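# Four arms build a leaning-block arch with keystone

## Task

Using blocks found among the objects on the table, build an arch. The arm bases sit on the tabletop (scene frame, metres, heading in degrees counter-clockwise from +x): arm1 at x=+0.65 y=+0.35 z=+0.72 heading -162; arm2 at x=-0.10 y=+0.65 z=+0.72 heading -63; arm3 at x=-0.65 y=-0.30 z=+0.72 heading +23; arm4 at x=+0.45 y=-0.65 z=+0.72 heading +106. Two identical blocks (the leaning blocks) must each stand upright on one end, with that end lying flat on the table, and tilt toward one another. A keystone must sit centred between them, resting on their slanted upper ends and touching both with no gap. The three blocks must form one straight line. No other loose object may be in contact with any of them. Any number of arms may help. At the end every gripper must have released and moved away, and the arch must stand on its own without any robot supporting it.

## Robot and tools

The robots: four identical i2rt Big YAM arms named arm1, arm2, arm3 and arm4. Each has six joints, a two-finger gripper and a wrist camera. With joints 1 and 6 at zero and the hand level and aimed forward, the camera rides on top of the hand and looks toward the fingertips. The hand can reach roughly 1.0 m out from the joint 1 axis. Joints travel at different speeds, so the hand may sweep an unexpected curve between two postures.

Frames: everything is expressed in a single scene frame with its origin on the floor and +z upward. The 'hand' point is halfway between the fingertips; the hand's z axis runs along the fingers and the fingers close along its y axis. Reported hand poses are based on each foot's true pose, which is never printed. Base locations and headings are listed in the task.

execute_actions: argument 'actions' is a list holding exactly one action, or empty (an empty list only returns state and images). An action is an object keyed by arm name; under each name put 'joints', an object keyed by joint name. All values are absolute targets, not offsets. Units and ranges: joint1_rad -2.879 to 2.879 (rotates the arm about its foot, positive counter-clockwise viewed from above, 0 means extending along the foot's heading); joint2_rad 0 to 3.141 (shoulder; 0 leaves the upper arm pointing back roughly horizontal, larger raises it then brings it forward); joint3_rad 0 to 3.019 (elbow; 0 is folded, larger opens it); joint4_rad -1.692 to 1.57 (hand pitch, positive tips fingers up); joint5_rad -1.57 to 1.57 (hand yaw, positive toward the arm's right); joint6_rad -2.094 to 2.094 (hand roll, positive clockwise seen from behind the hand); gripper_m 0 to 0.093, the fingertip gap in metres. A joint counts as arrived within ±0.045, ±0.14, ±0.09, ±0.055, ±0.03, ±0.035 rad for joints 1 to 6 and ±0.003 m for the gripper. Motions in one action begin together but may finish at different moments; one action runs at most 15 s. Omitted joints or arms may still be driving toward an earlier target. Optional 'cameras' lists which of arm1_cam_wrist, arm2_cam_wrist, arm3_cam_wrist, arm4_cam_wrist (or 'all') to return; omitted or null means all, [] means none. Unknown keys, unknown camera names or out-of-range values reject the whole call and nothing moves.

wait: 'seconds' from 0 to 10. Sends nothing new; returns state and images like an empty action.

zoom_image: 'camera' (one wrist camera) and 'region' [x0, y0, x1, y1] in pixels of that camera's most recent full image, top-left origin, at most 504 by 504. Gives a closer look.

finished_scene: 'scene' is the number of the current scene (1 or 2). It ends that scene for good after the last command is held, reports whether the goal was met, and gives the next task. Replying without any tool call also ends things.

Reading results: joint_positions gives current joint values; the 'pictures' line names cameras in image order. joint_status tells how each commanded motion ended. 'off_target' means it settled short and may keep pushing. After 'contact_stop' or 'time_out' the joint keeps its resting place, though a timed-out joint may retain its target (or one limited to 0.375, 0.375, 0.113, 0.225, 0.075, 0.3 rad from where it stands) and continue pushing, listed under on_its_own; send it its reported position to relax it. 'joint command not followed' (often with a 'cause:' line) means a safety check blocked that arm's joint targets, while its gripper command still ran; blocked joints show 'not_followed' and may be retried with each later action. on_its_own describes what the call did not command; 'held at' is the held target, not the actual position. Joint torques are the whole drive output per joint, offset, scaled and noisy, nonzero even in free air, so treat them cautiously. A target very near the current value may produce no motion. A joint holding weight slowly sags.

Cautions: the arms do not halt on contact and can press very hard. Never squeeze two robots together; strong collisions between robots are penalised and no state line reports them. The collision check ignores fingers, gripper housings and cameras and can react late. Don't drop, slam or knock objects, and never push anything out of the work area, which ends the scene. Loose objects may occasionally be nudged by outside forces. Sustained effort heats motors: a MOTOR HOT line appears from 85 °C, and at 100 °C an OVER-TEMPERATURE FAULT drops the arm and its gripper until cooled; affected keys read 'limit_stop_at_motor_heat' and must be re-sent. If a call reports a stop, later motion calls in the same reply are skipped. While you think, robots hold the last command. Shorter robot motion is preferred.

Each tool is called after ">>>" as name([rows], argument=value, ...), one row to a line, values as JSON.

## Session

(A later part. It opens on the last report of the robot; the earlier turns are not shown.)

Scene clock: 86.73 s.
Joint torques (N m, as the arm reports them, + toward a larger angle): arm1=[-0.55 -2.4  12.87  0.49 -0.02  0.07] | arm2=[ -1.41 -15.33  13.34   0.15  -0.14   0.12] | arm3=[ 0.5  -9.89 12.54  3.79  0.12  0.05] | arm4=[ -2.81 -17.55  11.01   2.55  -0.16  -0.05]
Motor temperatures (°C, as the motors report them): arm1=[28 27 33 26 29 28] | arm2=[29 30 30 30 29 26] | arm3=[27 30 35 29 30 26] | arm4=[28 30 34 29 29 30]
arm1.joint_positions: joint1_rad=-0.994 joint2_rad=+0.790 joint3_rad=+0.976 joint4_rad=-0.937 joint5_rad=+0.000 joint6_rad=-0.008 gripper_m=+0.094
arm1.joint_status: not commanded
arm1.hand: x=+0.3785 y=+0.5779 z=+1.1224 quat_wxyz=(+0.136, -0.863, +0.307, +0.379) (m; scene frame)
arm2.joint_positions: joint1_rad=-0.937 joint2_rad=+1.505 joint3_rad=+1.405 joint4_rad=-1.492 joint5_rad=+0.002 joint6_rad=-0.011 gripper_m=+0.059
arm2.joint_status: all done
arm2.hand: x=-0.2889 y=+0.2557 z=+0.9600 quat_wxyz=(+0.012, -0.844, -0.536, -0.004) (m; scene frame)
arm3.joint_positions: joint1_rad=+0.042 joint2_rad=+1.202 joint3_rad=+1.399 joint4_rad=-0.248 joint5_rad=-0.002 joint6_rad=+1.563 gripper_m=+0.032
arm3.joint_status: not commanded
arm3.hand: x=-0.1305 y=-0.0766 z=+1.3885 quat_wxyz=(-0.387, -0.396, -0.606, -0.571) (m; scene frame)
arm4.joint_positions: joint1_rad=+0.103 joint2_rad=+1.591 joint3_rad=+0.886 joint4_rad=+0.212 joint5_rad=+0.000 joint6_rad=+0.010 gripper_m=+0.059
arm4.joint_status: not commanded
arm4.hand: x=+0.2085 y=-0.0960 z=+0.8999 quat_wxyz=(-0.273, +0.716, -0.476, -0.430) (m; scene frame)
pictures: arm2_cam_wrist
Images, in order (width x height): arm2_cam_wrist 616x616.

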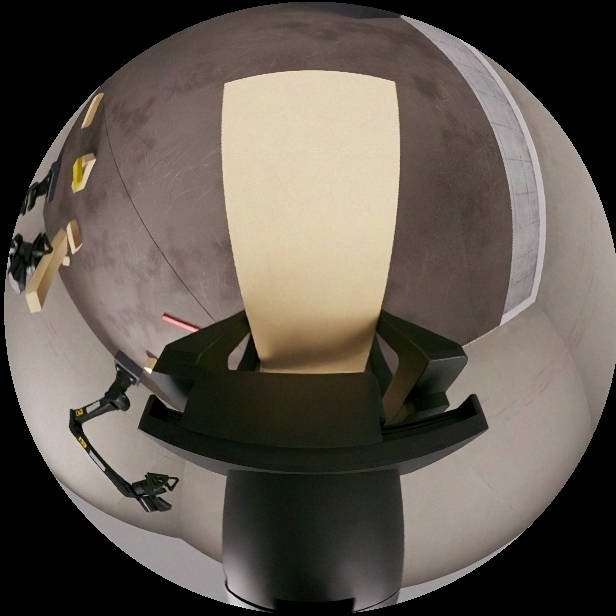

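>>> execute_actions([
  {"arm2":{"joints":{"joint2_rad":1.34,"joint3_rad":0.85,"joint4_rad":0.2}}},
], cameras=[])

>>> execute_actions([
  {"arm2":{"joints":{"joint1_rad":-0.09}}},
])

Scene clock: 89.03 s.
Joint torques (N m, as the arm reports them, + toward a larger angle): arm1=[-0.59 -2.36 12.87  0.52 -0.02  0.07] | arm2=[ -1.37 -13.45  12.74   4.1   -0.13   0.1 ] | arm3=[ 0.76 -9.49 12.45  3.78  0.24 -0.04] | arm4=[ -2.93 -17.29  11.08   2.72  -0.15  -0.05]
Motor temperatures (°C, as the motors report them): arm1=[28 27 33 26 29 28] | arm2=[29 30 30 30 29 26] | arm3=[27 30 36 29 30 26] | arm4=[28 30 34 29 29 30]
arm1.joint_positions: joint1_rad=-0.994 joint2_rad=+0.790 joint3_rad=+0.976 joint4_rad=-0.937 joint5_rad=+0.000 joint6_rad=-0.008 gripper_m=+0.094
arm1.joint_status: not commanded
arm1.hand: x=+0.3785 y=+0.5779 z=+1.1224 quat_wxyz=(+0.136, -0.863, +0.307, +0.379) (m; scene frame)
arm2.joint_positions: joint1_rad=-0.937 joint2_rad=+1.356 joint3_rad=+0.814 joint4_rad=+0.161 joint5_rad=+0.002 joint6_rad=-0.010 gripper_m=+0.059
arm2.joint_status: all done
arm2.hand: x=-0.3427 y=+0.1445 z=+0.9576 quat_wxyz=(-0.291, -0.697, -0.446, +0.480) (m; scene frame)
arm3.joint_positions: joint1_rad=+0.042 joint2_rad=+1.202 joint3_rad=+1.399 joint4_rad=-0.248 joint5_rad=-0.002 joint6_rad=+1.563 gripper_m=+0.032
arm3.joint_status: not commanded
arm3.hand: x=-0.1305 y=-0.0766 z=+1.3885 quat_wxyz=(-0.387, -0.396, -0.606, -0.571) (m; scene frame)
arm4.joint_positions: joint1_rad=+0.103 joint2_rad=+1.591 joint3_rad=+0.886 joint4_rad=+0.212 joint5_rad=+0.000 joint6_rad=+0.010 gripper_m=+0.059
arm4.joint_status: not commanded
arm4.hand: x=+0.2085 y=-0.0960 z=+0.8999 quat_wxyz=(-0.273, +0.716, -0.476, -0.430) (m; scene frame)
pictures: none
No camera images: the call's "cameras" was empty. Leave "cameras" out to get every camera's image.

Scene clock: 90.47 s.
Joint torques (N m, as the arm reports them, + toward a larger angle): arm1=[-0.66 -2.35 12.88  0.47 -0.01  0.07] | arm2=[ -1.83 -13.54  12.68   4.04   0.06   0.07] | arm3=[-0.16 -9.83 12.48  3.84  0.19  0.03] | arm4=[ -2.51 -17.26  11.09   2.59  -0.18  -0.08]
Motor temperatures (°C, as the motors report them): arm1=[28 27 33 26 29 28] | arm2=[29 30 30 30 29 26] | arm3=[27 30 36 29 30 26] | arm4=[28 30 34 29 29 30]
arm1.joint_positions: joint1_rad=-0.994 joint2_rad=+0.790 joint3_rad=+0.976 joint4_rad=-0.937 joint5_rad=+0.000 joint6_rad=-0.008 gripper_m=+0.094
arm1.joint_status: not commanded
arm1.hand: x=+0.3785 y=+0.5779 z=+1.1224 quat_wxyz=(+0.136, -0.863, +0.307, +0.379) (m; scene frame)
arm2.joint_positions: joint1_rad=-0.086 joint2_rad=+1.356 joint3_rad=+0.814 joint4_rad=+0.163 joint5_rad=-0.003 joint6_rad=-0.008 gripper_m=+0.059
arm2.joint_status: all done
arm2.hand: x=+0.1227 y=+0.1326 z=+0.9519 quat_wxyz=(-0.462, -0.453, -0.696, +0.312) (m; scene frame)
arm3.joint_positions: joint1_rad=+0.042 joint2_rad=+1.202 joint3_rad=+1.399 joint4_rad=-0.248 joint5_rad=-0.002 joint6_rad=+1.563 gripper_m=+0.032
arm3.joint_status: not commanded
arm3.hand: x=-0.1305 y=-0.0766 z=+1.3885 quat_wxyz=(-0.387, -0.396, -0.606, -0.571) (m; scene frame)
arm4.joint_positions: joint1_rad=+0.103 joint2_rad=+1.591 joint3_rad=+0.886 joint4_rad=+0.212 joint5_rad=+0.000 joint6_rad=+0.010 gripper_m=+0.059
arm4.joint_status: not commanded
arm4.hand: x=+0.2085 y=-0.0960 z=+0.8999 quat_wxyz=(-0.273, +0.716, -0.476, -0.430) (m; scene frame)
pictures: arm1_cam_wrist, arm2_cam_wrist, arm3_cam_wrist, arm4_cam_wrist
Images, in order (width x height): arm1_cam_wrist 616x616, arm2_cam_wrist 616x616, arm3_cam_wrist 616x616, arm4_cam_wrist 616x616.

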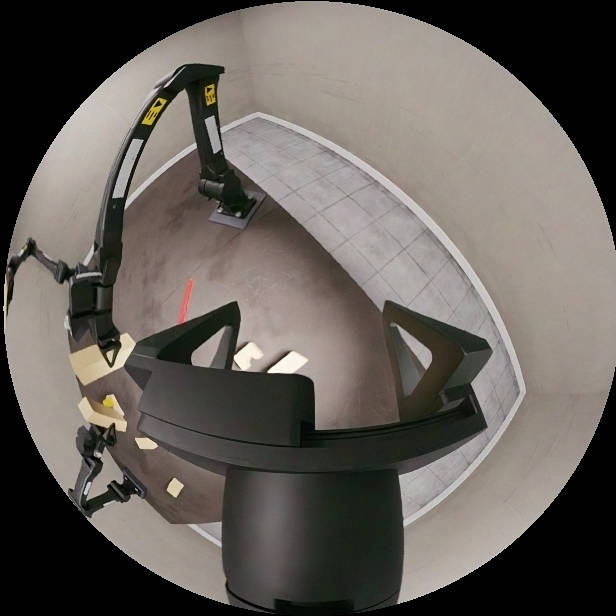

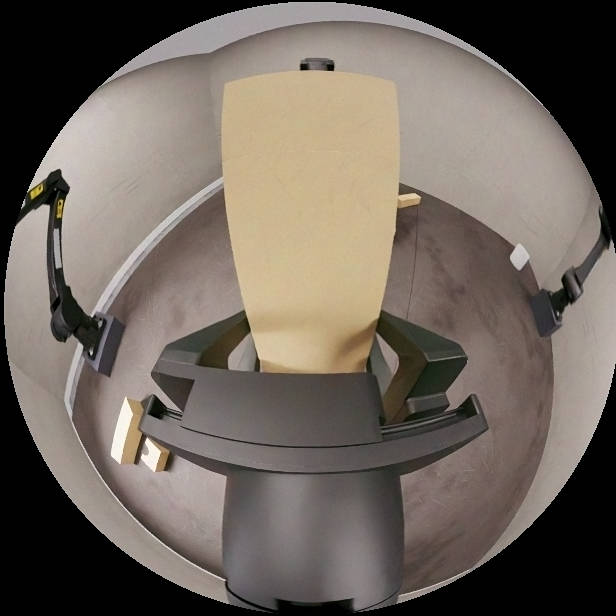

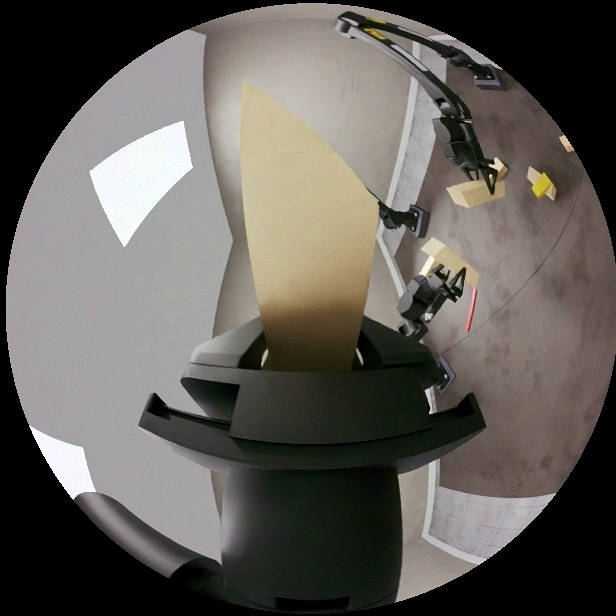

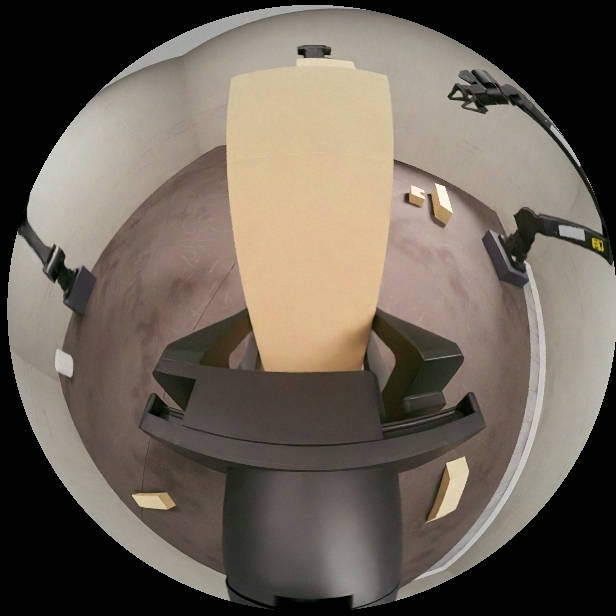

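>>> execute_actions([
  {"arm4":{"joints":{"joint1_rad":0.085,"joint2_rad":1.775,"joint3_rad":0.85,"joint4_rad":0.6}},"arm2":{"joints":{"joint2_rad":1.6,"joint3_rad":0.73,"joint4_rad":0.545}},"arm1":{"joints":{"joint1_rad":0.28,"joint2_rad":0.29,"joint3_rad":0.25,"joint4_rad":0.35}}},
], cameras=["arm1_cam_wrist","arm2_cam_wrist"])

Scene clock: 92.93 s.
Joint torques (N m, as the arm reports them, + toward a larger angle): arm1=[ 0.69  0.9  11.48  2.11  0.03  0.07] | arm2=[ -1.93 -16.67   9.69   4.05  -0.04   0.05] | arm3=[ 0.73 -9.72 12.41  3.76  0.19  0.01] | arm4=[ -2.82 -19.77   7.95   2.82  -0.14  -0.03]
Motor temperatures (°C, as the motors report them): arm1=[28 27 33 26 29 28] | arm2=[29 30 30 30 29 26] | arm3=[27 30 36 29 30 26] | arm4=[28 30 34 29 29 30]
arm1.joint_positions: joint1_rad=+0.273 joint2_rad=+0.301 joint3_rad=+0.244 joint4_rad=+0.327 joint5_rad=-0.001 joint6_rad=-0.008 gripper_m=+0.094
arm1.joint_status: all done
arm1.hand: x=+0.4045 y=+0.1862 z=+1.1226 quat_wxyz=(-0.222, -0.576, -0.177, +0.766) (m; scene frame)
arm2.joint_positions: joint1_rad=-0.087 joint2_rad=+1.629 joint3_rad=+0.701 joint4_rad=+0.507 joint5_rad=-0.001 joint6_rad=-0.005 gripper_m=+0.059
arm2.joint_status: all done
arm2.hand: x=+0.1212 y=+0.1309 z=+0.8235 quat_wxyz=(-0.447, -0.461, -0.704, +0.303) (m; scene frame)
arm3.joint_positions: joint1_rad=+0.042 joint2_rad=+1.202 joint3_rad=+1.399 joint4_rad=-0.248 joint5_rad=-0.002 joint6_rad=+1.563 gripper_m=+0.032
arm3.joint_status: not commanded
arm3.hand: x=-0.1305 y=-0.0766 z=+1.3885 quat_wxyz=(-0.387, -0.396, -0.606, -0.571) (m; scene frame)
arm4.joint_positions: joint1_rad=+0.097 joint2_rad=+1.811 joint3_rad=+0.826 joint4_rad=+0.563 joint5_rad=-0.001 joint6_rad=+0.008 gripper_m=+0.059
arm4.joint_status: all done
arm4.hand: x=+0.2076 y=-0.0879 z=+0.8192 quat_wxyz=(-0.292, +0.700, -0.467, -0.455) (m; scene frame)
pictures: arm1_cam_wrist, arm2_cam_wrist
Images, in order (width x height): arm1_cam_wrist 616x616, arm2_cam_wrist 616x616.

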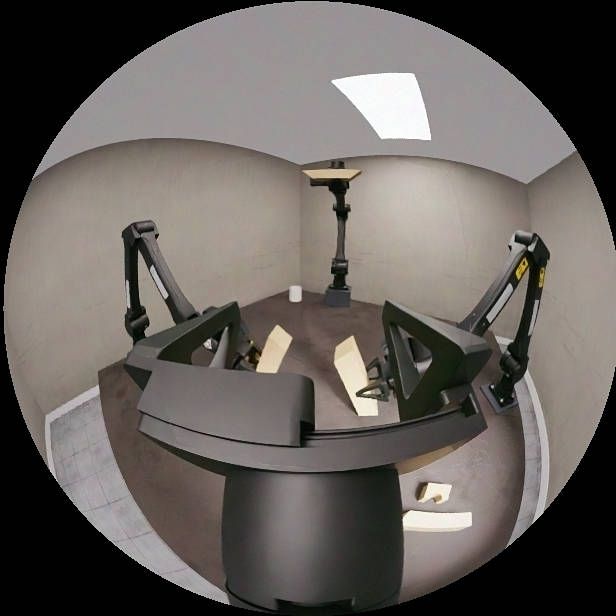

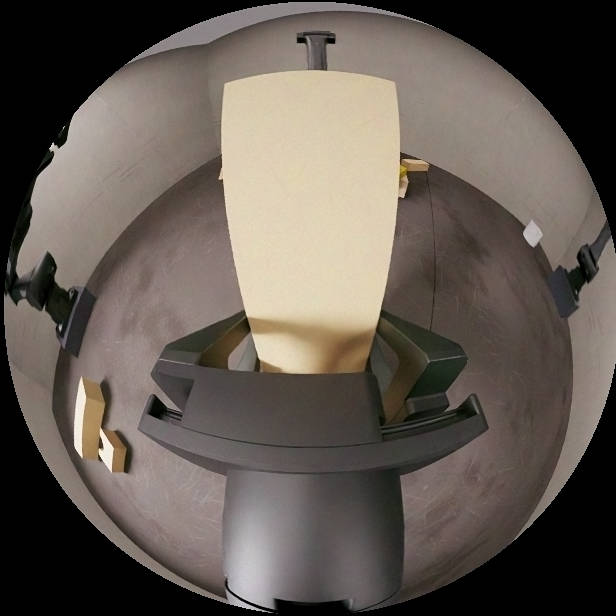

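>>> execute_actions([
  {"arm1":{"joints":{"joint4_rad":-0.2}}},
], cameras=["arm1_cam_wrist"])

>>> zoom_image(camera="arm1_cam_wrist", region=[200,180,420,380])

Scene clock: 94.43 s.
Joint torques (N m, as the arm reports them, + toward a larger angle): arm1=[ 0.58  0.74 11.64  0.77  0.02  0.06] | arm2=[ -1.75 -16.61   9.73   4.03  -0.01   0.05] | arm3=[ 0.66 -9.79 12.48  3.81  0.19 -0.02] | arm4=[ -2.82 -19.17   7.83   2.82  -0.15   0.  ]
Motor temperatures (°C, as the motors report them): arm1=[28 27 33 26 29 28] | arm2=[29 30 30 30 29 26] | arm3=[27 30 36 29 30 26] | arm4=[28 30 33 29 29 30]
arm1.joint_positions: joint1_rad=+0.273 joint2_rad=+0.300 joint3_rad=+0.244 joint4_rad=-0.186 joint5_rad=-0.001 joint6_rad=-0.008 gripper_m=+0.094
arm1.joint_status: all done
arm1.hand: x=+0.4021 y=+0.1857 z=+0.9980 quat_wxyz=(-0.172, -0.751, -0.229, +0.595) (m; scene frame)
arm2.joint_positions: joint1_rad=-0.087 joint2_rad=+1.629 joint3_rad=+0.701 joint4_rad=+0.507 joint5_rad=-0.001 joint6_rad=-0.005 gripper_m=+0.059
arm2.joint_status: not commanded
arm2.hand: x=+0.1212 y=+0.1309 z=+0.8235 quat_wxyz=(-0.447, -0.461, -0.704, +0.303) (m; scene frame)
arm3.joint_positions: joint1_rad=+0.042 joint2_rad=+1.202 joint3_rad=+1.399 joint4_rad=-0.248 joint5_rad=-0.002 joint6_rad=+1.563 gripper_m=+0.032
arm3.joint_status: not commanded
arm3.hand: x=-0.1305 y=-0.0766 z=+1.3885 quat_wxyz=(-0.387, -0.396, -0.606, -0.571) (m; scene frame)
arm4.joint_positions: joint1_rad=+0.097 joint2_rad=+1.811 joint3_rad=+0.826 joint4_rad=+0.563 joint5_rad=-0.001 joint6_rad=+0.008 gripper_m=+0.059
arm4.joint_status: not commanded
arm4.hand: x=+0.2076 y=-0.0879 z=+0.8192 quat_wxyz=(-0.292, +0.700, -0.467, -0.455) (m; scene frame)
pictures: arm1_cam_wrist
Images, in order (width x height): arm1_cam_wrist 616x616.

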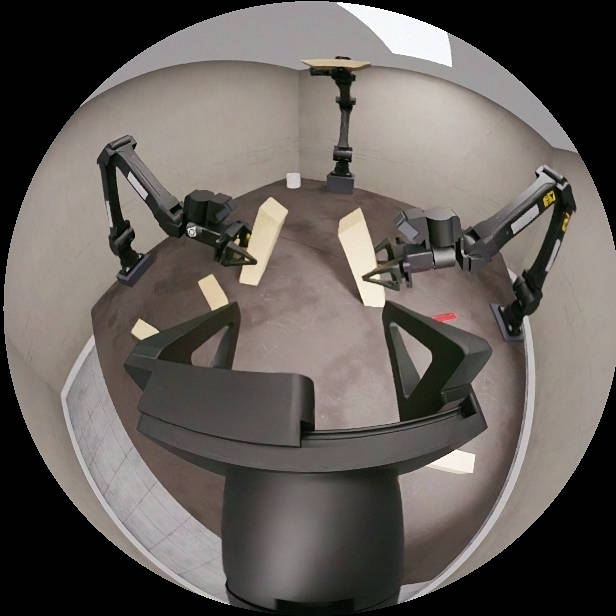

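Region (200, 180, 420, 380) of arm1_cam_wrist's 616x616 image, scaled by 2.291, with more detail than that image has; it fills the top 458 rows of this view, and the rest is white.

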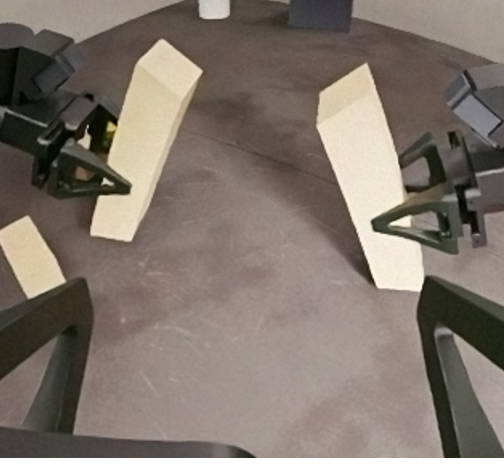

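>>> execute_actions([
  {"arm4":{"joints":{"joint1_rad":0.075,"joint2_rad":1.805,"joint3_rad":0.88,"joint4_rad":0.63}},"arm2":{"joints":{"joint2_rad":1.635,"joint3_rad":0.757,"joint4_rad":0.585}}},
], cameras=["arm1_cam_wrist"])

>>> zoom_image(camera="arm1_cam_wrist", region=[200,180,420,380])

Scene clock: 96.10 s.
Joint torques (N m, as the arm reports them, + toward a larger angle): arm1=[ 0.63  0.71 11.66  0.77  0.02  0.06] | arm2=[ -1.9  -13.52  11.82   4.05  -0.01   0.04] | arm3=[ 1.48 -9.42 12.53  3.9   0.17 -0.01] | arm4=[ -2.73 -17.8   10.     2.85  -0.13  -0.03]
Motor temperatures (°C, as the motors report them): arm1=[28 27 33 26 29 28] | arm2=[29 30 30 30 29 26] | arm3=[27 30 36 29 30 26] | arm4=[28 30 33 29 29 30]
arm1.joint_positions: joint1_rad=+0.273 joint2_rad=+0.300 joint3_rad=+0.244 joint4_rad=-0.186 joint5_rad=-0.001 joint6_rad=-0.008 gripper_m=+0.094
arm1.joint_status: not commanded
arm1.hand: x=+0.4021 y=+0.1857 z=+0.9980 quat_wxyz=(-0.172, -0.751, -0.229, +0.595) (m; scene frame)
arm2.joint_positions: joint1_rad=-0.087 joint2_rad=+1.629 joint3_rad=+0.701 joint4_rad=+0.546 joint5_rad=-0.001 joint6_rad=-0.005 gripper_m=+0.059
arm2.joint_status: all done
arm2.hand: x=+0.1228 y=+0.1274 z=+0.8323 quat_wxyz=(-0.461, -0.455, -0.695, +0.312) (m; scene frame)
arm3.joint_positions: joint1_rad=+0.042 joint2_rad=+1.202 joint3_rad=+1.399 joint4_rad=-0.248 joint5_rad=-0.002 joint6_rad=+1.563 gripper_m=+0.032
arm3.joint_status: not commanded
arm3.hand: x=-0.1305 y=-0.0766 z=+1.3885 quat_wxyz=(-0.387, -0.396, -0.606, -0.571) (m; scene frame)
arm4.joint_positions: joint1_rad=+0.086 joint2_rad=+1.820 joint3_rad=+0.826 joint4_rad=+0.590 joint5_rad=-0.001 joint6_rad=+0.008 gripper_m=+0.059
arm4.joint_status: all done
arm4.hand: x=+0.2131 y=-0.0833 z=+0.8198 quat_wxyz=(-0.298, +0.693, -0.468, -0.459) (m; scene frame)
pictures: arm1_cam_wrist
Images, in order (width x height): arm1_cam_wrist 616x616.

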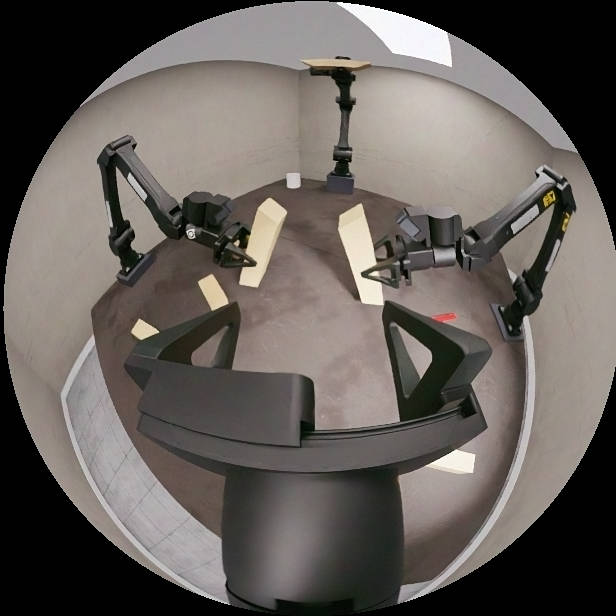

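Region (200, 180, 420, 380) of arm1_cam_wrist's 616x616 image, scaled by 2.291, with more detail than that image has; it fills the top 458 rows of this view, and the rest is white.

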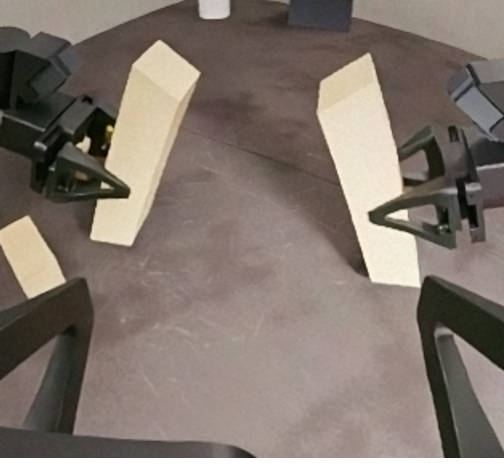

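>>> execute_actions([
  {"arm4":{"joints":{"joint2_rad":1.825,"joint3_rad":0.91}},"arm2":{"joints":{"joint2_rad":1.66,"joint3_rad":0.785}}},
], cameras=["arm1_cam_wrist"])

>>> zoom_image(camera="arm1_cam_wrist", region=[200,180,420,380])

Scene clock: 97.60 s.
Joint torques (N m, as the arm reports them, + toward a larger angle): arm1=[ 0.56  0.77 11.61  0.73  0.03  0.07] | arm2=[ -2.   -14.36  12.14   4.07  -0.02   0.05] | arm3=[ 0.33 -8.98 12.73  3.65  0.22  0.  ] | arm4=[ -3.38 -18.32  11.09   2.86  -0.15  -0.03]
Motor temperatures (°C, as the motors report them): arm1=[28 27 33 26 29 28] | arm2=[29 30 30 30 29 26] | arm3=[27 30 36 29 30 26] | arm4=[28 30 33 29 29 30]
arm1.joint_positions: joint1_rad=+0.273 joint2_rad=+0.300 joint3_rad=+0.244 joint4_rad=-0.186 joint5_rad=-0.001 joint6_rad=-0.008 gripper_m=+0.094
arm1.joint_status: not commanded
arm1.hand: x=+0.4021 y=+0.1857 z=+0.9980 quat_wxyz=(-0.172, -0.751, -0.229, +0.595) (m; scene frame)
arm2.joint_positions: joint1_rad=-0.087 joint2_rad=+1.659 joint3_rad=+0.725 joint4_rad=+0.546 joint5_rad=-0.001 joint6_rad=-0.005 gripper_m=+0.059
arm2.joint_status: all done
arm2.hand: x=+0.1261 y=+0.1194 z=+0.8265 quat_wxyz=(-0.459, -0.456, -0.697, +0.311) (m; scene frame)
arm3.joint_positions: joint1_rad=+0.042 joint2_rad=+1.202 joint3_rad=+1.399 joint4_rad=-0.248 joint5_rad=-0.002 joint6_rad=+1.563 gripper_m=+0.032
arm3.joint_status: not commanded
arm3.hand: x=-0.1305 y=-0.0766 z=+1.3885 quat_wxyz=(-0.387, -0.396, -0.606, -0.571) (m; scene frame)
arm4.joint_positions: joint1_rad=+0.086 joint2_rad=+1.843 joint3_rad=+0.842 joint4_rad=+0.592 joint5_rad=-0.001 joint6_rad=+0.008 gripper_m=+0.059
arm4.joint_status: all done
arm4.hand: x=+0.2110 y=-0.0786 z=+0.8131 quat_wxyz=(-0.297, +0.695, -0.469, -0.457) (m; scene frame)
pictures: arm1_cam_wrist
Images, in order (width x height): arm1_cam_wrist 616x616.

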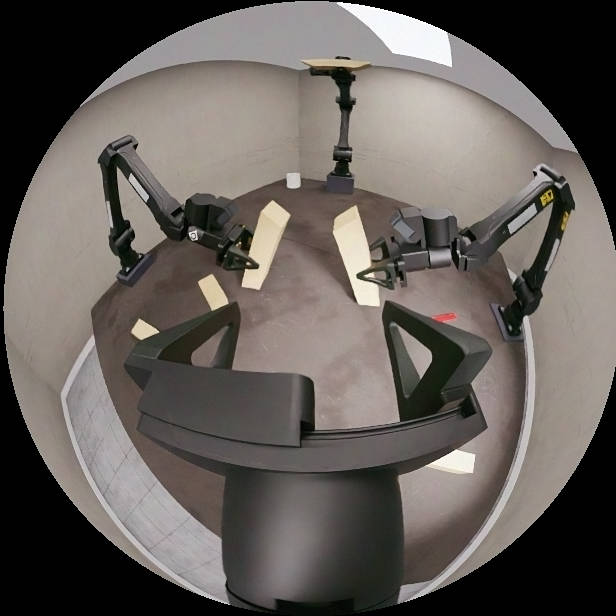

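Region (200, 180, 420, 380) of arm1_cam_wrist's 616x616 image, scaled by 2.291, with more detail than that image has; it fills the top 458 rows of this view, and the rest is white.

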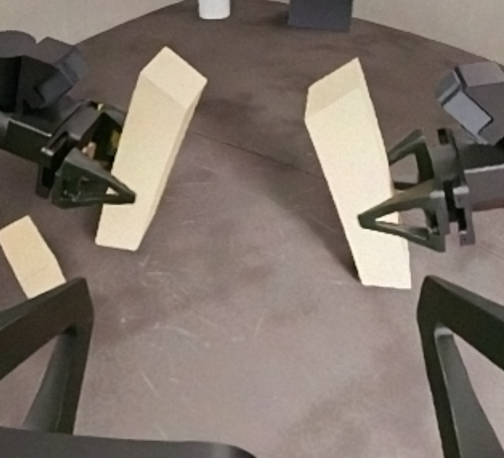

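>>> execute_actions([
  {"arm4":{"joints":{"joint2_rad":1.85,"joint4_rad":0.66}},"arm2":{"joints":{"joint2_rad":1.695,"joint4_rad":0.62}}},
], cameras=["arm1_cam_wrist"])

>>> zoom_image(camera="arm1_cam_wrist", region=[200,180,420,380])

Scene clock: 98.70 s.
Joint torques (N m, as the arm reports them, + toward a larger angle): arm1=[ 0.56  0.71 11.65  0.75  0.02  0.08] | arm2=[ -1.94 -14.54  11.68   4.08  -0.01   0.05] | arm3=[ 0.81 -9.55 12.61  3.78  0.2  -0.03] | arm4=[ -2.63 -18.43  10.67   2.82  -0.15  -0.02]
Motor temperatures (°C, as the motors report them): arm1=[28 27 33 26 29 28] | arm2=[29 30 31 30 29 26] | arm3=[27 29 36 29 30 26] | arm4=[28 30 33 29 29 30]
arm1.joint_positions: joint1_rad=+0.273 joint2_rad=+0.300 joint3_rad=+0.244 joint4_rad=-0.186 joint5_rad=-0.001 joint6_rad=-0.008 gripper_m=+0.094
arm1.joint_status: not commanded
arm1.hand: x=+0.4021 y=+0.1857 z=+0.9980 quat_wxyz=(-0.172, -0.751, -0.229, +0.595) (m; scene frame)
arm2.joint_positions: joint1_rad=-0.087 joint2_rad=+1.696 joint3_rad=+0.727 joint4_rad=+0.582 joint5_rad=-0.001 joint6_rad=-0.005 gripper_m=+0.059
arm2.joint_status: all done
arm2.hand: x=+0.1271 y=+0.1167 z=+0.8151 quat_wxyz=(-0.459, -0.455, -0.697, +0.311) (m; scene frame)
arm3.joint_positions: joint1_rad=+0.042 joint2_rad=+1.202 joint3_rad=+1.399 joint4_rad=-0.248 joint5_rad=-0.002 joint6_rad=+1.563 gripper_m=+0.032
arm3.joint_status: not commanded
arm3.hand: x=-0.1305 y=-0.0766 z=+1.3885 quat_wxyz=(-0.387, -0.396, -0.606, -0.571) (m; scene frame)
arm4.joint_positions: joint1_rad=+0.086 joint2_rad=+1.869 joint3_rad=+0.845 joint4_rad=+0.621 joint5_rad=-0.001 joint6_rad=+0.008 gripper_m=+0.059
arm4.joint_status: all done
arm4.hand: x=+0.2102 y=-0.0768 z=+0.8055 quat_wxyz=(-0.298, +0.693, -0.468, -0.459) (m; scene frame)
pictures: arm1_cam_wrist
Images, in order (width x height): arm1_cam_wrist 616x616.

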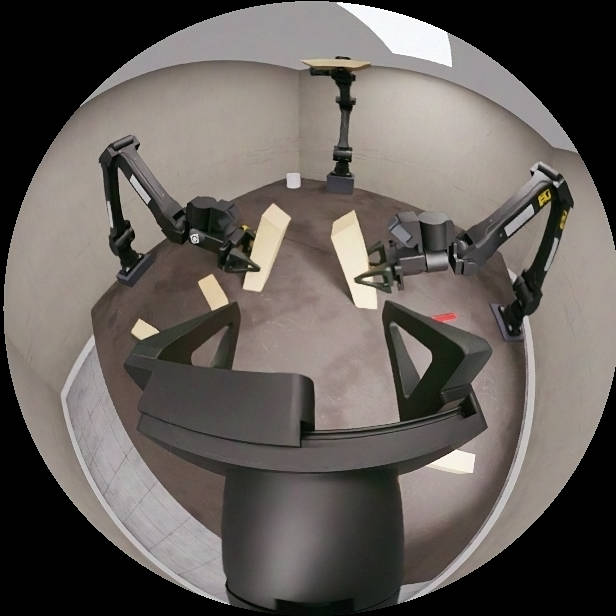

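Region (200, 180, 420, 380) of arm1_cam_wrist's 616x616 image, scaled by 2.291, with more detail than that image has; it fills the top 458 rows of this view, and the rest is white.

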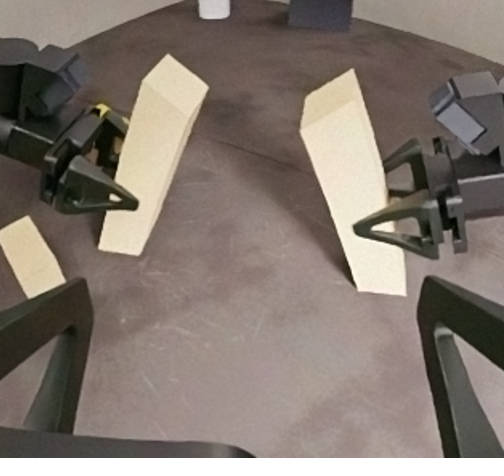

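>>> execute_actions([
  {"arm4":{"joints":{"joint2_rad":1.88,"joint4_rad":0.69}},"arm2":{"joints":{"joint2_rad":1.73,"joint4_rad":0.655}}},
], cameras=["arm1_cam_wrist"])

>>> zoom_image(camera="arm1_cam_wrist", region=[200,180,420,380])

Scene clock: 99.53 s.
Joint torques (N m, as the arm reports them, + toward a larger angle): arm1=[ 0.52  0.74 11.59  0.78  0.03  0.07] | arm2=[ -1.96 -13.92  11.21   3.83  -0.02   0.03] | arm3=[ 0.84 -9.35 12.38  3.86  0.17  0.01] | arm4=[ -3.04 -18.26   9.98   2.71  -0.13  -0.01]
Motor temperatures (°C, as the motors report them): arm1=[28 27 33 26 29 28] | arm2=[29 30 31 30 29 26] | arm3=[27 29 36 29 30 26] | arm4=[28 30 33 29 29 30]
arm1.joint_positions: joint1_rad=+0.273 joint2_rad=+0.300 joint3_rad=+0.244 joint4_rad=-0.186 joint5_rad=-0.001 joint6_rad=-0.008 gripper_m=+0.094
arm1.joint_status: not commanded
arm1.hand: x=+0.4021 y=+0.1857 z=+0.9980 quat_wxyz=(-0.172, -0.751, -0.229, +0.595) (m; scene frame)
arm2.joint_positions: joint1_rad=-0.087 joint2_rad=+1.717 joint3_rad=+0.732 joint4_rad=+0.621 joint5_rad=-0.001 joint6_rad=-0.005 gripper_m=+0.059
arm2.joint_status: all done
arm2.hand: x=+0.1289 y=+0.1124 z=+0.8146 quat_wxyz=(-0.467, -0.452, -0.691, +0.316) (m; scene frame)
arm3.joint_positions: joint1_rad=+0.042 joint2_rad=+1.202 joint3_rad=+1.399 joint4_rad=-0.248 joint5_rad=-0.002 joint6_rad=+1.563 gripper_m=+0.032
arm3.joint_status: not commanded
arm3.hand: x=-0.1305 y=-0.0766 z=+1.3885 quat_wxyz=(-0.387, -0.396, -0.606, -0.571) (m; scene frame)
arm4.joint_positions: joint1_rad=+0.086 joint2_rad=+1.894 joint3_rad=+0.848 joint4_rad=+0.655 joint5_rad=-0.001 joint6_rad=+0.007 gripper_m=+0.059
arm4.joint_status: all done
arm4.hand: x=+0.2091 y=-0.0745 z=+0.7996 quat_wxyz=(-0.301, +0.691, -0.466, -0.464) (m; scene frame)
pictures: arm1_cam_wrist
Images, in order (width x height): arm1_cam_wrist 616x616.

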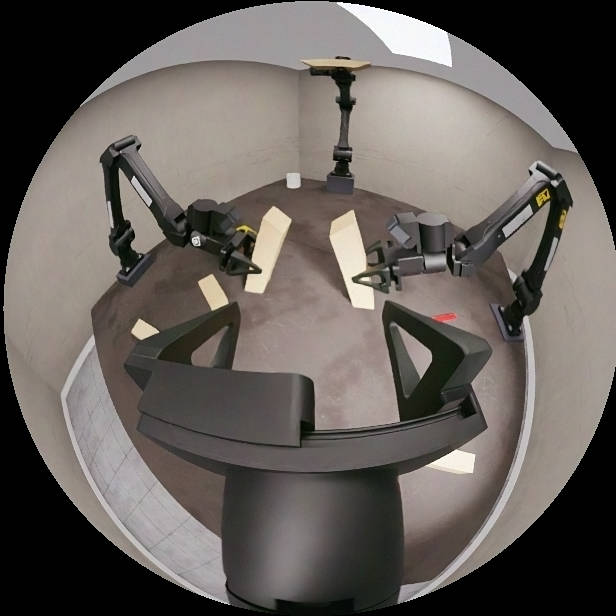

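Region (200, 180, 420, 380) of arm1_cam_wrist's 616x616 image, scaled by 2.291, with more detail than that image has; it fills the top 458 rows of this view, and the rest is white.

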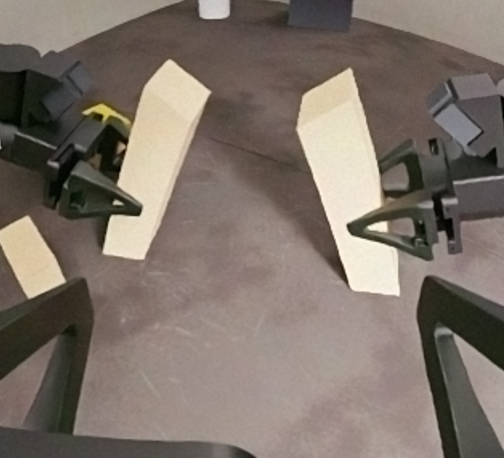

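>>> execute_actions([
  {"arm4":{"joints":{"joint3_rad":0.85,"joint4_rad":0.71}},"arm2":{"joints":{"joint3_rad":0.73}}},
], cameras=["arm1_cam_wrist"])

>>> zoom_image(camera="arm1_cam_wrist", region=[200,180,420,380])

Scene clock: 100.80 s.
Joint torques (N m, as the arm reports them, + toward a larger angle): arm1=[ 0.53  0.77 11.65  0.77  0.02  0.06] | arm2=[ -2.01 -13.84   7.12   3.56  -0.03   0.04] | arm3=[ 0.16 -9.65 12.48  3.7   0.17  0.03] | arm4=[ -2.9  -17.92   6.31   2.82  -0.14   0.01]
Motor temperatures (°C, as the motors report them): arm1=[28 27 33 26 29 28] | arm2=[29 30 30 30 29 26] | arm3=[27 29 36 30 30 26] | arm4=[28 30 33 29 29 30]
arm1.joint_positions: joint1_rad=+0.273 joint2_rad=+0.300 joint3_rad=+0.244 joint4_rad=-0.186 joint5_rad=-0.001 joint6_rad=-0.008 gripper_m=+0.094
arm1.joint_status: not commanded
arm1.hand: x=+0.4021 y=+0.1857 z=+0.9980 quat_wxyz=(-0.172, -0.751, -0.229, +0.595) (m; scene frame)
arm2.joint_positions: joint1_rad=-0.087 joint2_rad=+1.717 joint3_rad=+0.728 joint4_rad=+0.628 joint5_rad=-0.001 joint6_rad=-0.005 gripper_m=+0.059
arm2.joint_status: all done
arm2.hand: x=+0.1285 y=+0.1133 z=+0.8143 quat_wxyz=(-0.468, -0.451, -0.691, +0.317) (m; scene frame)
arm3.joint_positions: joint1_rad=+0.042 joint2_rad=+1.202 joint3_rad=+1.399 joint4_rad=-0.248 joint5_rad=-0.002 joint6_rad=+1.563 gripper_m=+0.032
arm3.joint_status: not commanded
arm3.hand: x=-0.1305 y=-0.0766 z=+1.3885 quat_wxyz=(-0.387, -0.396, -0.606, -0.571) (m; scene frame)
arm4.joint_positions: joint1_rad=+0.086 joint2_rad=+1.895 joint3_rad=+0.839 joint4_rad=+0.674 joint5_rad=-0.001 joint6_rad=+0.006 gripper_m=+0.059
arm4.joint_status: all done
arm4.hand: x=+0.2100 y=-0.0766 z=+0.7994 quat_wxyz=(-0.303, +0.689, -0.464, -0.467) (m; scene frame)
pictures: arm1_cam_wrist
Images, in order (width x height): arm1_cam_wrist 616x616.

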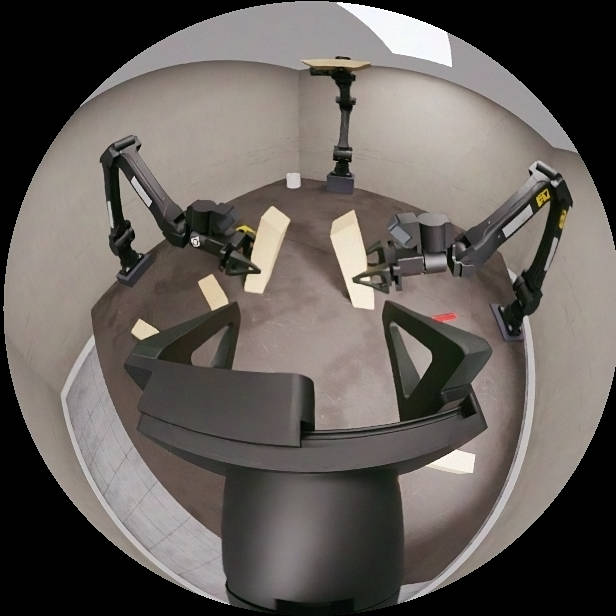

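Region (200, 180, 420, 380) of arm1_cam_wrist's 616x616 image, scaled by 2.291, with more detail than that image has; it fills the top 458 rows of this view, and the rest is white.

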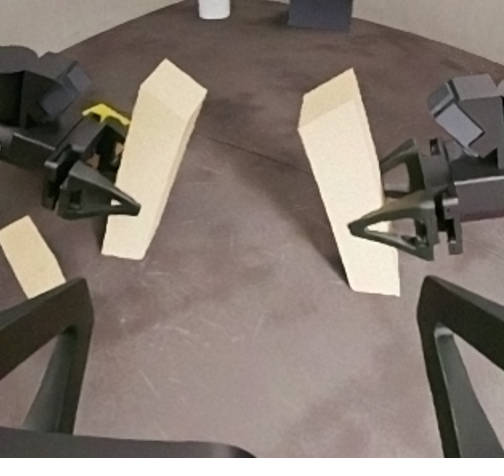

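>>> execute_actions([
  {"arm3":{"joints":{"joint1_rad":-0.012,"joint2_rad":1.8,"joint3_rad":1.76,"joint4_rad":0.5,"joint5_rad":-0.052}},"arm2":{"joints":{"joint4_rad":0.6}}},
], cameras=[])

>>> execute_actions([
  {"arm3":{"joints":{"joint2_rad":2.15}}},
], cameras=["arm1_cam_wrist","arm3_cam_wrist"])

Scene clock: 103.73 s.
Joint torques (N m, as the arm reports them, + toward a larger angle): arm1=[ 0.55  0.81 11.66  0.78  0.03  0.07] | arm2=[ -2.02 -13.85   7.12   1.34  -0.04   0.01] | arm3=[  0.99 -20.9   16.22   3.31  -0.05   0.01] | arm4=[ -2.83 -18.16   6.32   2.66  -0.17  -0.01]
Motor temperatures (°C, as the motors report them): arm1=[28 27 33 26 29 28] | arm2=[29 30 30 30 29 26] | arm3=[27 30 37 30 30 26] | arm4=[28 30 33 29 29 30]
arm1.joint_positions: joint1_rad=+0.273 joint2_rad=+0.300 joint3_rad=+0.244 joint4_rad=-0.186 joint5_rad=-0.001 joint6_rad=-0.008 gripper_m=+0.094
arm1.joint_status: not commanded
arm1.hand: x=+0.4021 y=+0.1857 z=+0.9980 quat_wxyz=(-0.172, -0.751, -0.229, +0.595) (m; scene frame)
arm2.joint_positions: joint1_rad=-0.087 joint2_rad=+1.717 joint3_rad=+0.728 joint4_rad=+0.621 joint5_rad=-0.001 joint6_rad=-0.002 gripper_m=+0.059
arm2.joint_status: all done
arm2.hand: x=+0.1282 y=+0.1138 z=+0.8129 quat_wxyz=(-0.466, -0.453, -0.691, +0.315) (m; scene frame)
arm3.joint_positions: joint1_rad=-0.005 joint2_rad=+1.841 joint3_rad=+1.698 joint4_rad=+0.457 joint5_rad=-0.050 joint6_rad=+1.566 gripper_m=+0.032
arm3.joint_status: all done
arm3.hand: x=+0.0946 y=-0.0153 z=+1.3172 quat_wxyz=(-0.457, -0.316, -0.495, -0.668) (m; scene frame)
arm4.joint_positions: joint1_rad=+0.086 joint2_rad=+1.895 joint3_rad=+0.839 joint4_rad=+0.674 joint5_rad=-0.001 joint6_rad=+0.006 gripper_m=+0.059
arm4.joint_status: not commanded
arm4.hand: x=+0.2100 y=-0.0766 z=+0.7994 quat_wxyz=(-0.303, +0.689, -0.464, -0.467) (m; scene frame)
pictures: none
No camera images: the call's "cameras" was empty. Leave "cameras" out to get every camera's image.

Scene clock: 105.23 s.
Joint torques (N m, as the arm reports them, + toward a larger angle): arm1=[ 0.67  0.72 11.64  0.73  0.03  0.07] | arm2=[ -1.99 -13.7    7.15   1.34  -0.03   0.01] | arm3=[ -0.3  -24.52  13.14   2.78   0.04  -0.06] | arm4=[ -2.99 -18.72   6.34   2.75  -0.17  -0.01]
Motor temperatures (°C, as the motors report them): arm1=[28 27 33 26 29 28] | arm2=[29 30 30 30 29 26] | arm3=[27 30 37 30 30 26] | arm4=[28 30 33 29 29 30]
arm1.joint_positions: joint1_rad=+0.273 joint2_rad=+0.300 joint3_rad=+0.244 joint4_rad=-0.186 joint5_rad=-0.001 joint6_rad=-0.008 gripper_m=+0.094
arm1.joint_status: not commanded
arm1.hand: x=+0.4021 y=+0.1857 z=+0.9980 quat_wxyz=(-0.172, -0.751, -0.229, +0.595) (m; scene frame)
arm2.joint_positions: joint1_rad=-0.087 joint2_rad=+1.717 joint3_rad=+0.728 joint4_rad=+0.621 joint5_rad=-0.001 joint6_rad=-0.002 gripper_m=+0.059
arm2.joint_status: not commanded
arm2.hand: x=+0.1282 y=+0.1138 z=+0.8129 quat_wxyz=(-0.466, -0.453, -0.691, +0.315) (m; scene frame)
arm3.joint_positions: joint1_rad=-0.005 joint2_rad=+2.189 joint3_rad=+1.720 joint4_rad=+0.477 joint5_rad=-0.050 joint6_rad=+1.568 gripper_m=+0.032
arm3.joint_status: all done
arm3.hand: x=+0.1740 y=+0.0109 z=+1.0488 quat_wxyz=(-0.397, -0.385, -0.588, -0.590) (m; scene frame)
arm4.joint_positions: joint1_rad=+0.086 joint2_rad=+1.895 joint3_rad=+0.839 joint4_rad=+0.674 joint5_rad=-0.001 joint6_rad=+0.006 gripper_m=+0.059
arm4.joint_status: not commanded
arm4.hand: x=+0.2100 y=-0.0766 z=+0.7994 quat_wxyz=(-0.303, +0.689, -0.464, -0.467) (m; scene frame)
pictures: arm1_cam_wrist, arm3_cam_wrist
Images, in order (width x height): arm1_cam_wrist 616x616, arm3_cam_wrist 616x616.

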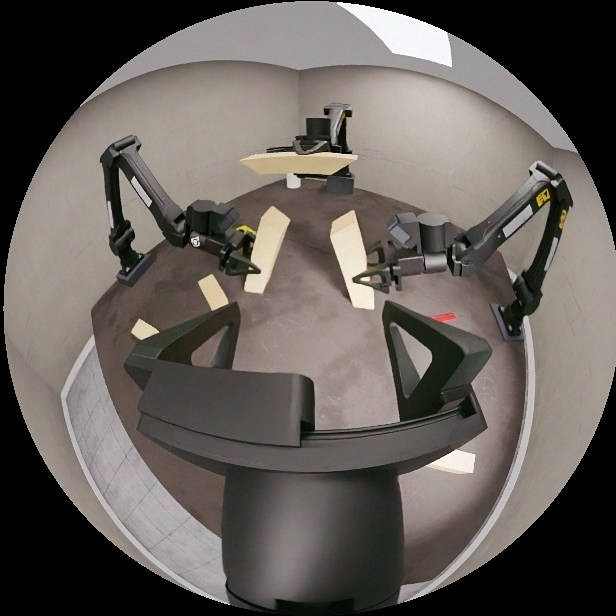

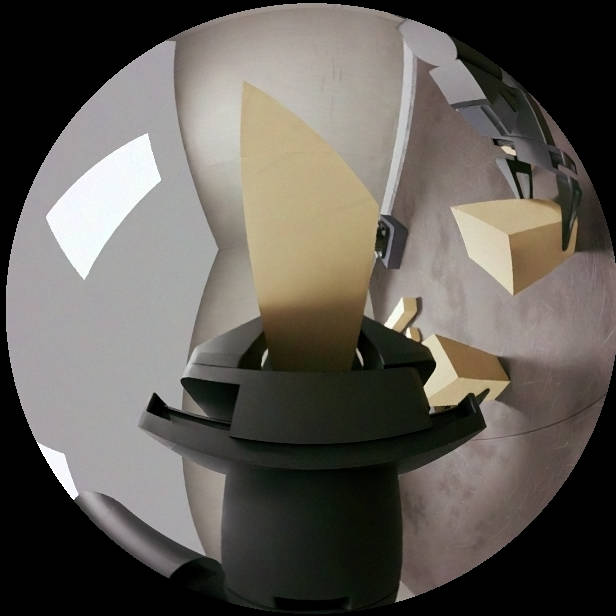

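>>> execute_actions([
  {"arm3":{"joints":{"joint2_rad":2.255,"joint3_rad":1.70,"joint4_rad":0.64}}},
], cameras=["arm1_cam_wrist","arm3_cam_wrist"])

>>> zoom_image(camera="arm1_cam_wrist", region=[210,130,400,320])

Scene clock: 106.57 s.
Joint torques (N m, as the arm reports them, + toward a larger angle): arm1=[ 0.51  0.75 11.63  0.75  0.03  0.08] | arm2=[ -2.02 -13.93   7.14   1.34  -0.04   0.01] | arm3=[  0.84 -24.39  10.46   3.59  -0.04  -0.05] | arm4=[ -2.41 -18.24   6.34   2.83  -0.13  -0.03]
Motor temperatures (°C, as the motors report them): arm1=[28 27 33 26 29 28] | arm2=[29 30 30 30 29 26] | arm3=[27 30 37 30 30 26] | arm4=[28 30 33 29 29 30]
arm1.joint_positions: joint1_rad=+0.273 joint2_rad=+0.300 joint3_rad=+0.244 joint4_rad=-0.186 joint5_rad=-0.001 joint6_rad=-0.008 gripper_m=+0.094
arm1.joint_status: not commanded
arm1.hand: x=+0.4021 y=+0.1857 z=+0.9980 quat_wxyz=(-0.172, -0.751, -0.229, +0.595) (m; scene frame)
arm2.joint_positions: joint1_rad=-0.087 joint2_rad=+1.717 joint3_rad=+0.728 joint4_rad=+0.621 joint5_rad=-0.001 joint6_rad=-0.002 gripper_m=+0.059
arm2.joint_status: not commanded
arm2.hand: x=+0.1282 y=+0.1138 z=+0.8129 quat_wxyz=(-0.466, -0.453, -0.691, +0.315) (m; scene frame)
arm3.joint_positions: joint1_rad=-0.005 joint2_rad=+2.279 joint3_rad=+1.685 joint4_rad=+0.595 joint5_rad=-0.050 joint6_rad=+1.568 gripper_m=+0.032
arm3.joint_status: all done
arm3.hand: x=+0.1734 y=+0.0100 z=+0.9799 quat_wxyz=(-0.396, -0.387, -0.590, -0.588) (m; scene frame)
arm4.joint_positions: joint1_rad=+0.086 joint2_rad=+1.895 joint3_rad=+0.839 joint4_rad=+0.674 joint5_rad=-0.001 joint6_rad=+0.006 gripper_m=+0.059
arm4.joint_status: not commanded
arm4.hand: x=+0.2100 y=-0.0766 z=+0.7994 quat_wxyz=(-0.303, +0.689, -0.464, -0.467) (m; scene frame)
pictures: arm1_cam_wrist, arm3_cam_wrist
Images, in order (width x height): arm1_cam_wrist 616x616, arm3_cam_wrist 616x616.

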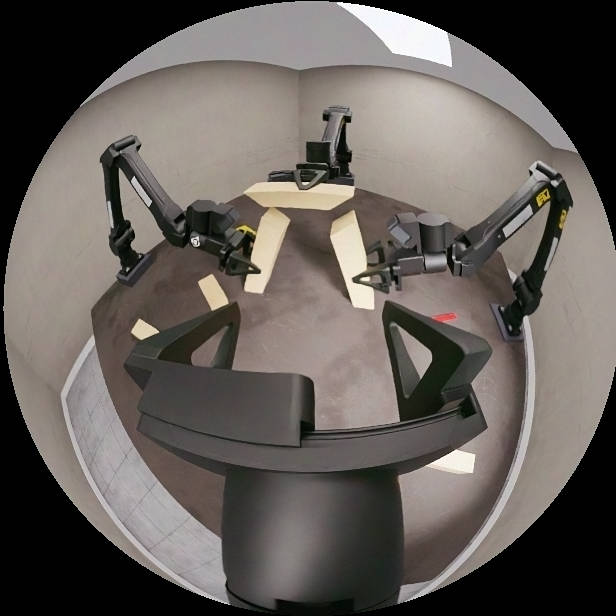

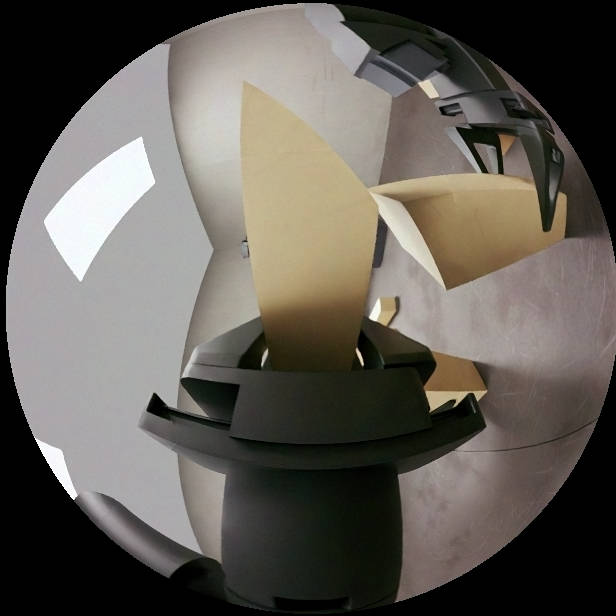

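Region (210, 130, 400, 320) of arm1_cam_wrist's 616x616 image, scaled by 2.653, with more detail than that image has.

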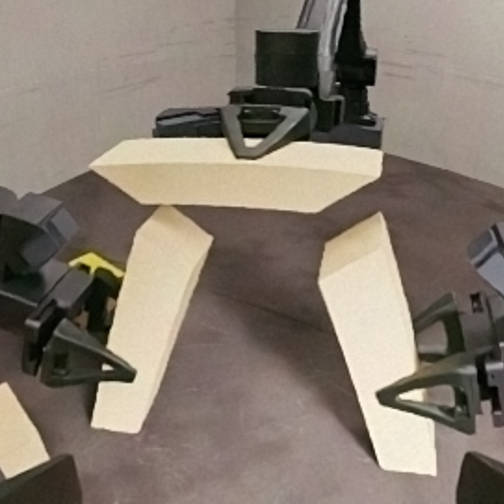

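>>> execute_actions([
  {"arm4":{"joints":{"joint2_rad":1.815,"joint3_rad":0.845}},"arm2":{"joints":{"joint2_rad":1.62,"joint3_rad":0.735}}},
], cameras=[])

>>> execute_actions([
  {"arm4":{"joints":{"joint3_rad":0.79,"joint4_rad":0.69}},"arm2":{"joints":{"joint3_rad":0.68,"joint4_rad":0.575}}},
], cameras=["arm1_cam_wrist"])

Scene clock: 109.30 s.
Joint torques (N m, as the arm reports them, + toward a larger angle): arm1=[ 0.51  0.76 11.65  0.73  0.03  0.07] | arm2=[ -1.93 -17.84   8.66   2.87  -0.04   0.01] | arm3=[  0.43 -23.14  10.39   3.49   0.1   -0.04] | arm4=[ -2.89 -20.11   7.02   3.02  -0.15  -0.01]
Motor temperatures (°C, as the motors report them): arm1=[28 27 33 26 29 28] | arm2=[29 30 30 30 29 26] | arm3=[27 30 37 30 30 26] | arm4=[28 30 33 29 29 30]
arm1.joint_positions: joint1_rad=+0.273 joint2_rad=+0.300 joint3_rad=+0.244 joint4_rad=-0.186 joint5_rad=-0.001 joint6_rad=-0.008 gripper_m=+0.094
arm1.joint_status: not commanded
arm1.hand: x=+0.4021 y=+0.1857 z=+0.9980 quat_wxyz=(-0.172, -0.751, -0.229, +0.595) (m; scene frame)
arm2.joint_positions: joint1_rad=-0.087 joint2_rad=+1.656 joint3_rad=+0.718 joint4_rad=+0.589 joint5_rad=-0.001 joint6_rad=-0.002 gripper_m=+0.059
arm2.joint_status: all done
arm2.hand: x=+0.1266 y=+0.1183 z=+0.8346 quat_wxyz=(-0.473, -0.451, -0.687, +0.319) (m; scene frame)
arm3.joint_positions: joint1_rad=-0.005 joint2_rad=+2.279 joint3_rad=+1.685 joint4_rad=+0.601 joint5_rad=-0.052 joint6_rad=+1.567 gripper_m=+0.032
arm3.joint_status: not commanded
arm3.hand: x=+0.1732 y=+0.0104 z=+0.9815 quat_wxyz=(-0.397, -0.384, -0.589, -0.590) (m; scene frame)
arm4.joint_positions: joint1_rad=+0.086 joint2_rad=+1.853 joint3_rad=+0.827 joint4_rad=+0.674 joint5_rad=-0.001 joint6_rad=+0.006 gripper_m=+0.059
arm4.joint_status: all done
arm4.hand: x=+0.2108 y=-0.0779 z=+0.8196 quat_wxyz=(-0.310, +0.682, -0.460, -0.477) (m; scene frame)
pictures: none
No camera images: the call's "cameras" was empty. Leave "cameras" out to get every camera's image.

Scene clock: 109.97 s.
Joint torques (N m, as the arm reports them, + toward a larger angle): arm1=[ 0.55  0.71 11.64  0.77  0.03  0.07] | arm2=[ -1.88 -16.32   7.68   2.43  -0.08  -0.03] | arm3=[ -0.54 -24.32  10.49   3.5    0.09  -0.04] | arm4=[ -2.9  -19.05   6.66   2.31  -0.15  -0.01]
Motor temperatures (°C, as the motors report them): arm1=[28 27 33 26 29 28] | arm2=[29 30 30 30 29 26] | arm3=[27 30 37 30 30 26] | arm4=[28 30 32 29 29 30]
arm1.joint_positions: joint1_rad=+0.273 joint2_rad=+0.300 joint3_rad=+0.244 joint4_rad=-0.186 joint5_rad=-0.001 joint6_rad=-0.008 gripper_m=+0.094
arm1.joint_status: not commanded
arm1.hand: x=+0.4021 y=+0.1857 z=+0.9980 quat_wxyz=(-0.172, -0.751, -0.229, +0.595) (m; scene frame)
arm2.joint_positions: joint1_rad=-0.087 joint2_rad=+1.650 joint3_rad=+0.672 joint4_rad=+0.571 joint5_rad=+0.000 joint6_rad=+0.001 gripper_m=+0.059
arm2.joint_status: all done
arm2.hand: x=+0.1184 y=+0.1366 z=+0.8137 quat_wxyz=(-0.453, -0.461, -0.700, +0.305) (m; scene frame)
arm3.joint_positions: joint1_rad=-0.005 joint2_rad=+2.279 joint3_rad=+1.685 joint4_rad=+0.601 joint5_rad=-0.052 joint6_rad=+1.567 gripper_m=+0.032
arm3.joint_status: not commanded
arm3.hand: x=+0.1732 y=+0.0104 z=+0.9815 quat_wxyz=(-0.397, -0.384, -0.589, -0.590) (m; scene frame)
arm4.joint_positions: joint1_rad=+0.086 joint2_rad=+1.849 joint3_rad=+0.772 joint4_rad=+0.673 joint5_rad=-0.001 joint6_rad=+0.006 gripper_m=+0.059
arm4.joint_status: all done
arm4.hand: x=+0.2195 y=-0.0993 z=+0.7992 quat_wxyz=(-0.299, +0.694, -0.468, -0.459) (m; scene frame)
pictures: arm1_cam_wrist
Images, in order (width x height): arm1_cam_wrist 616x616.

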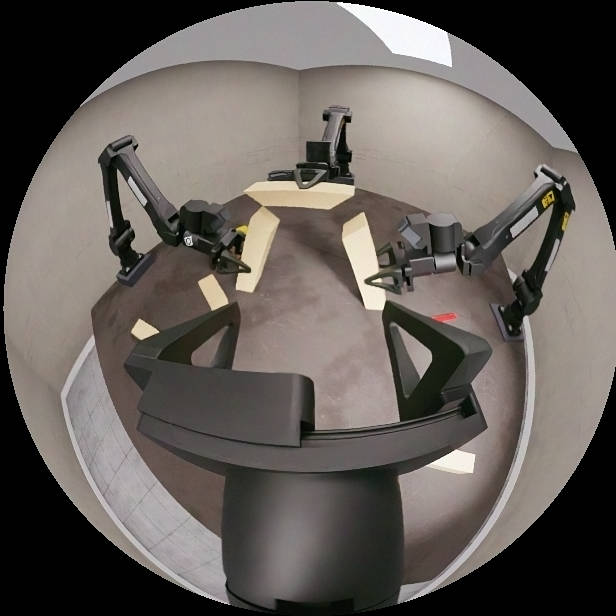

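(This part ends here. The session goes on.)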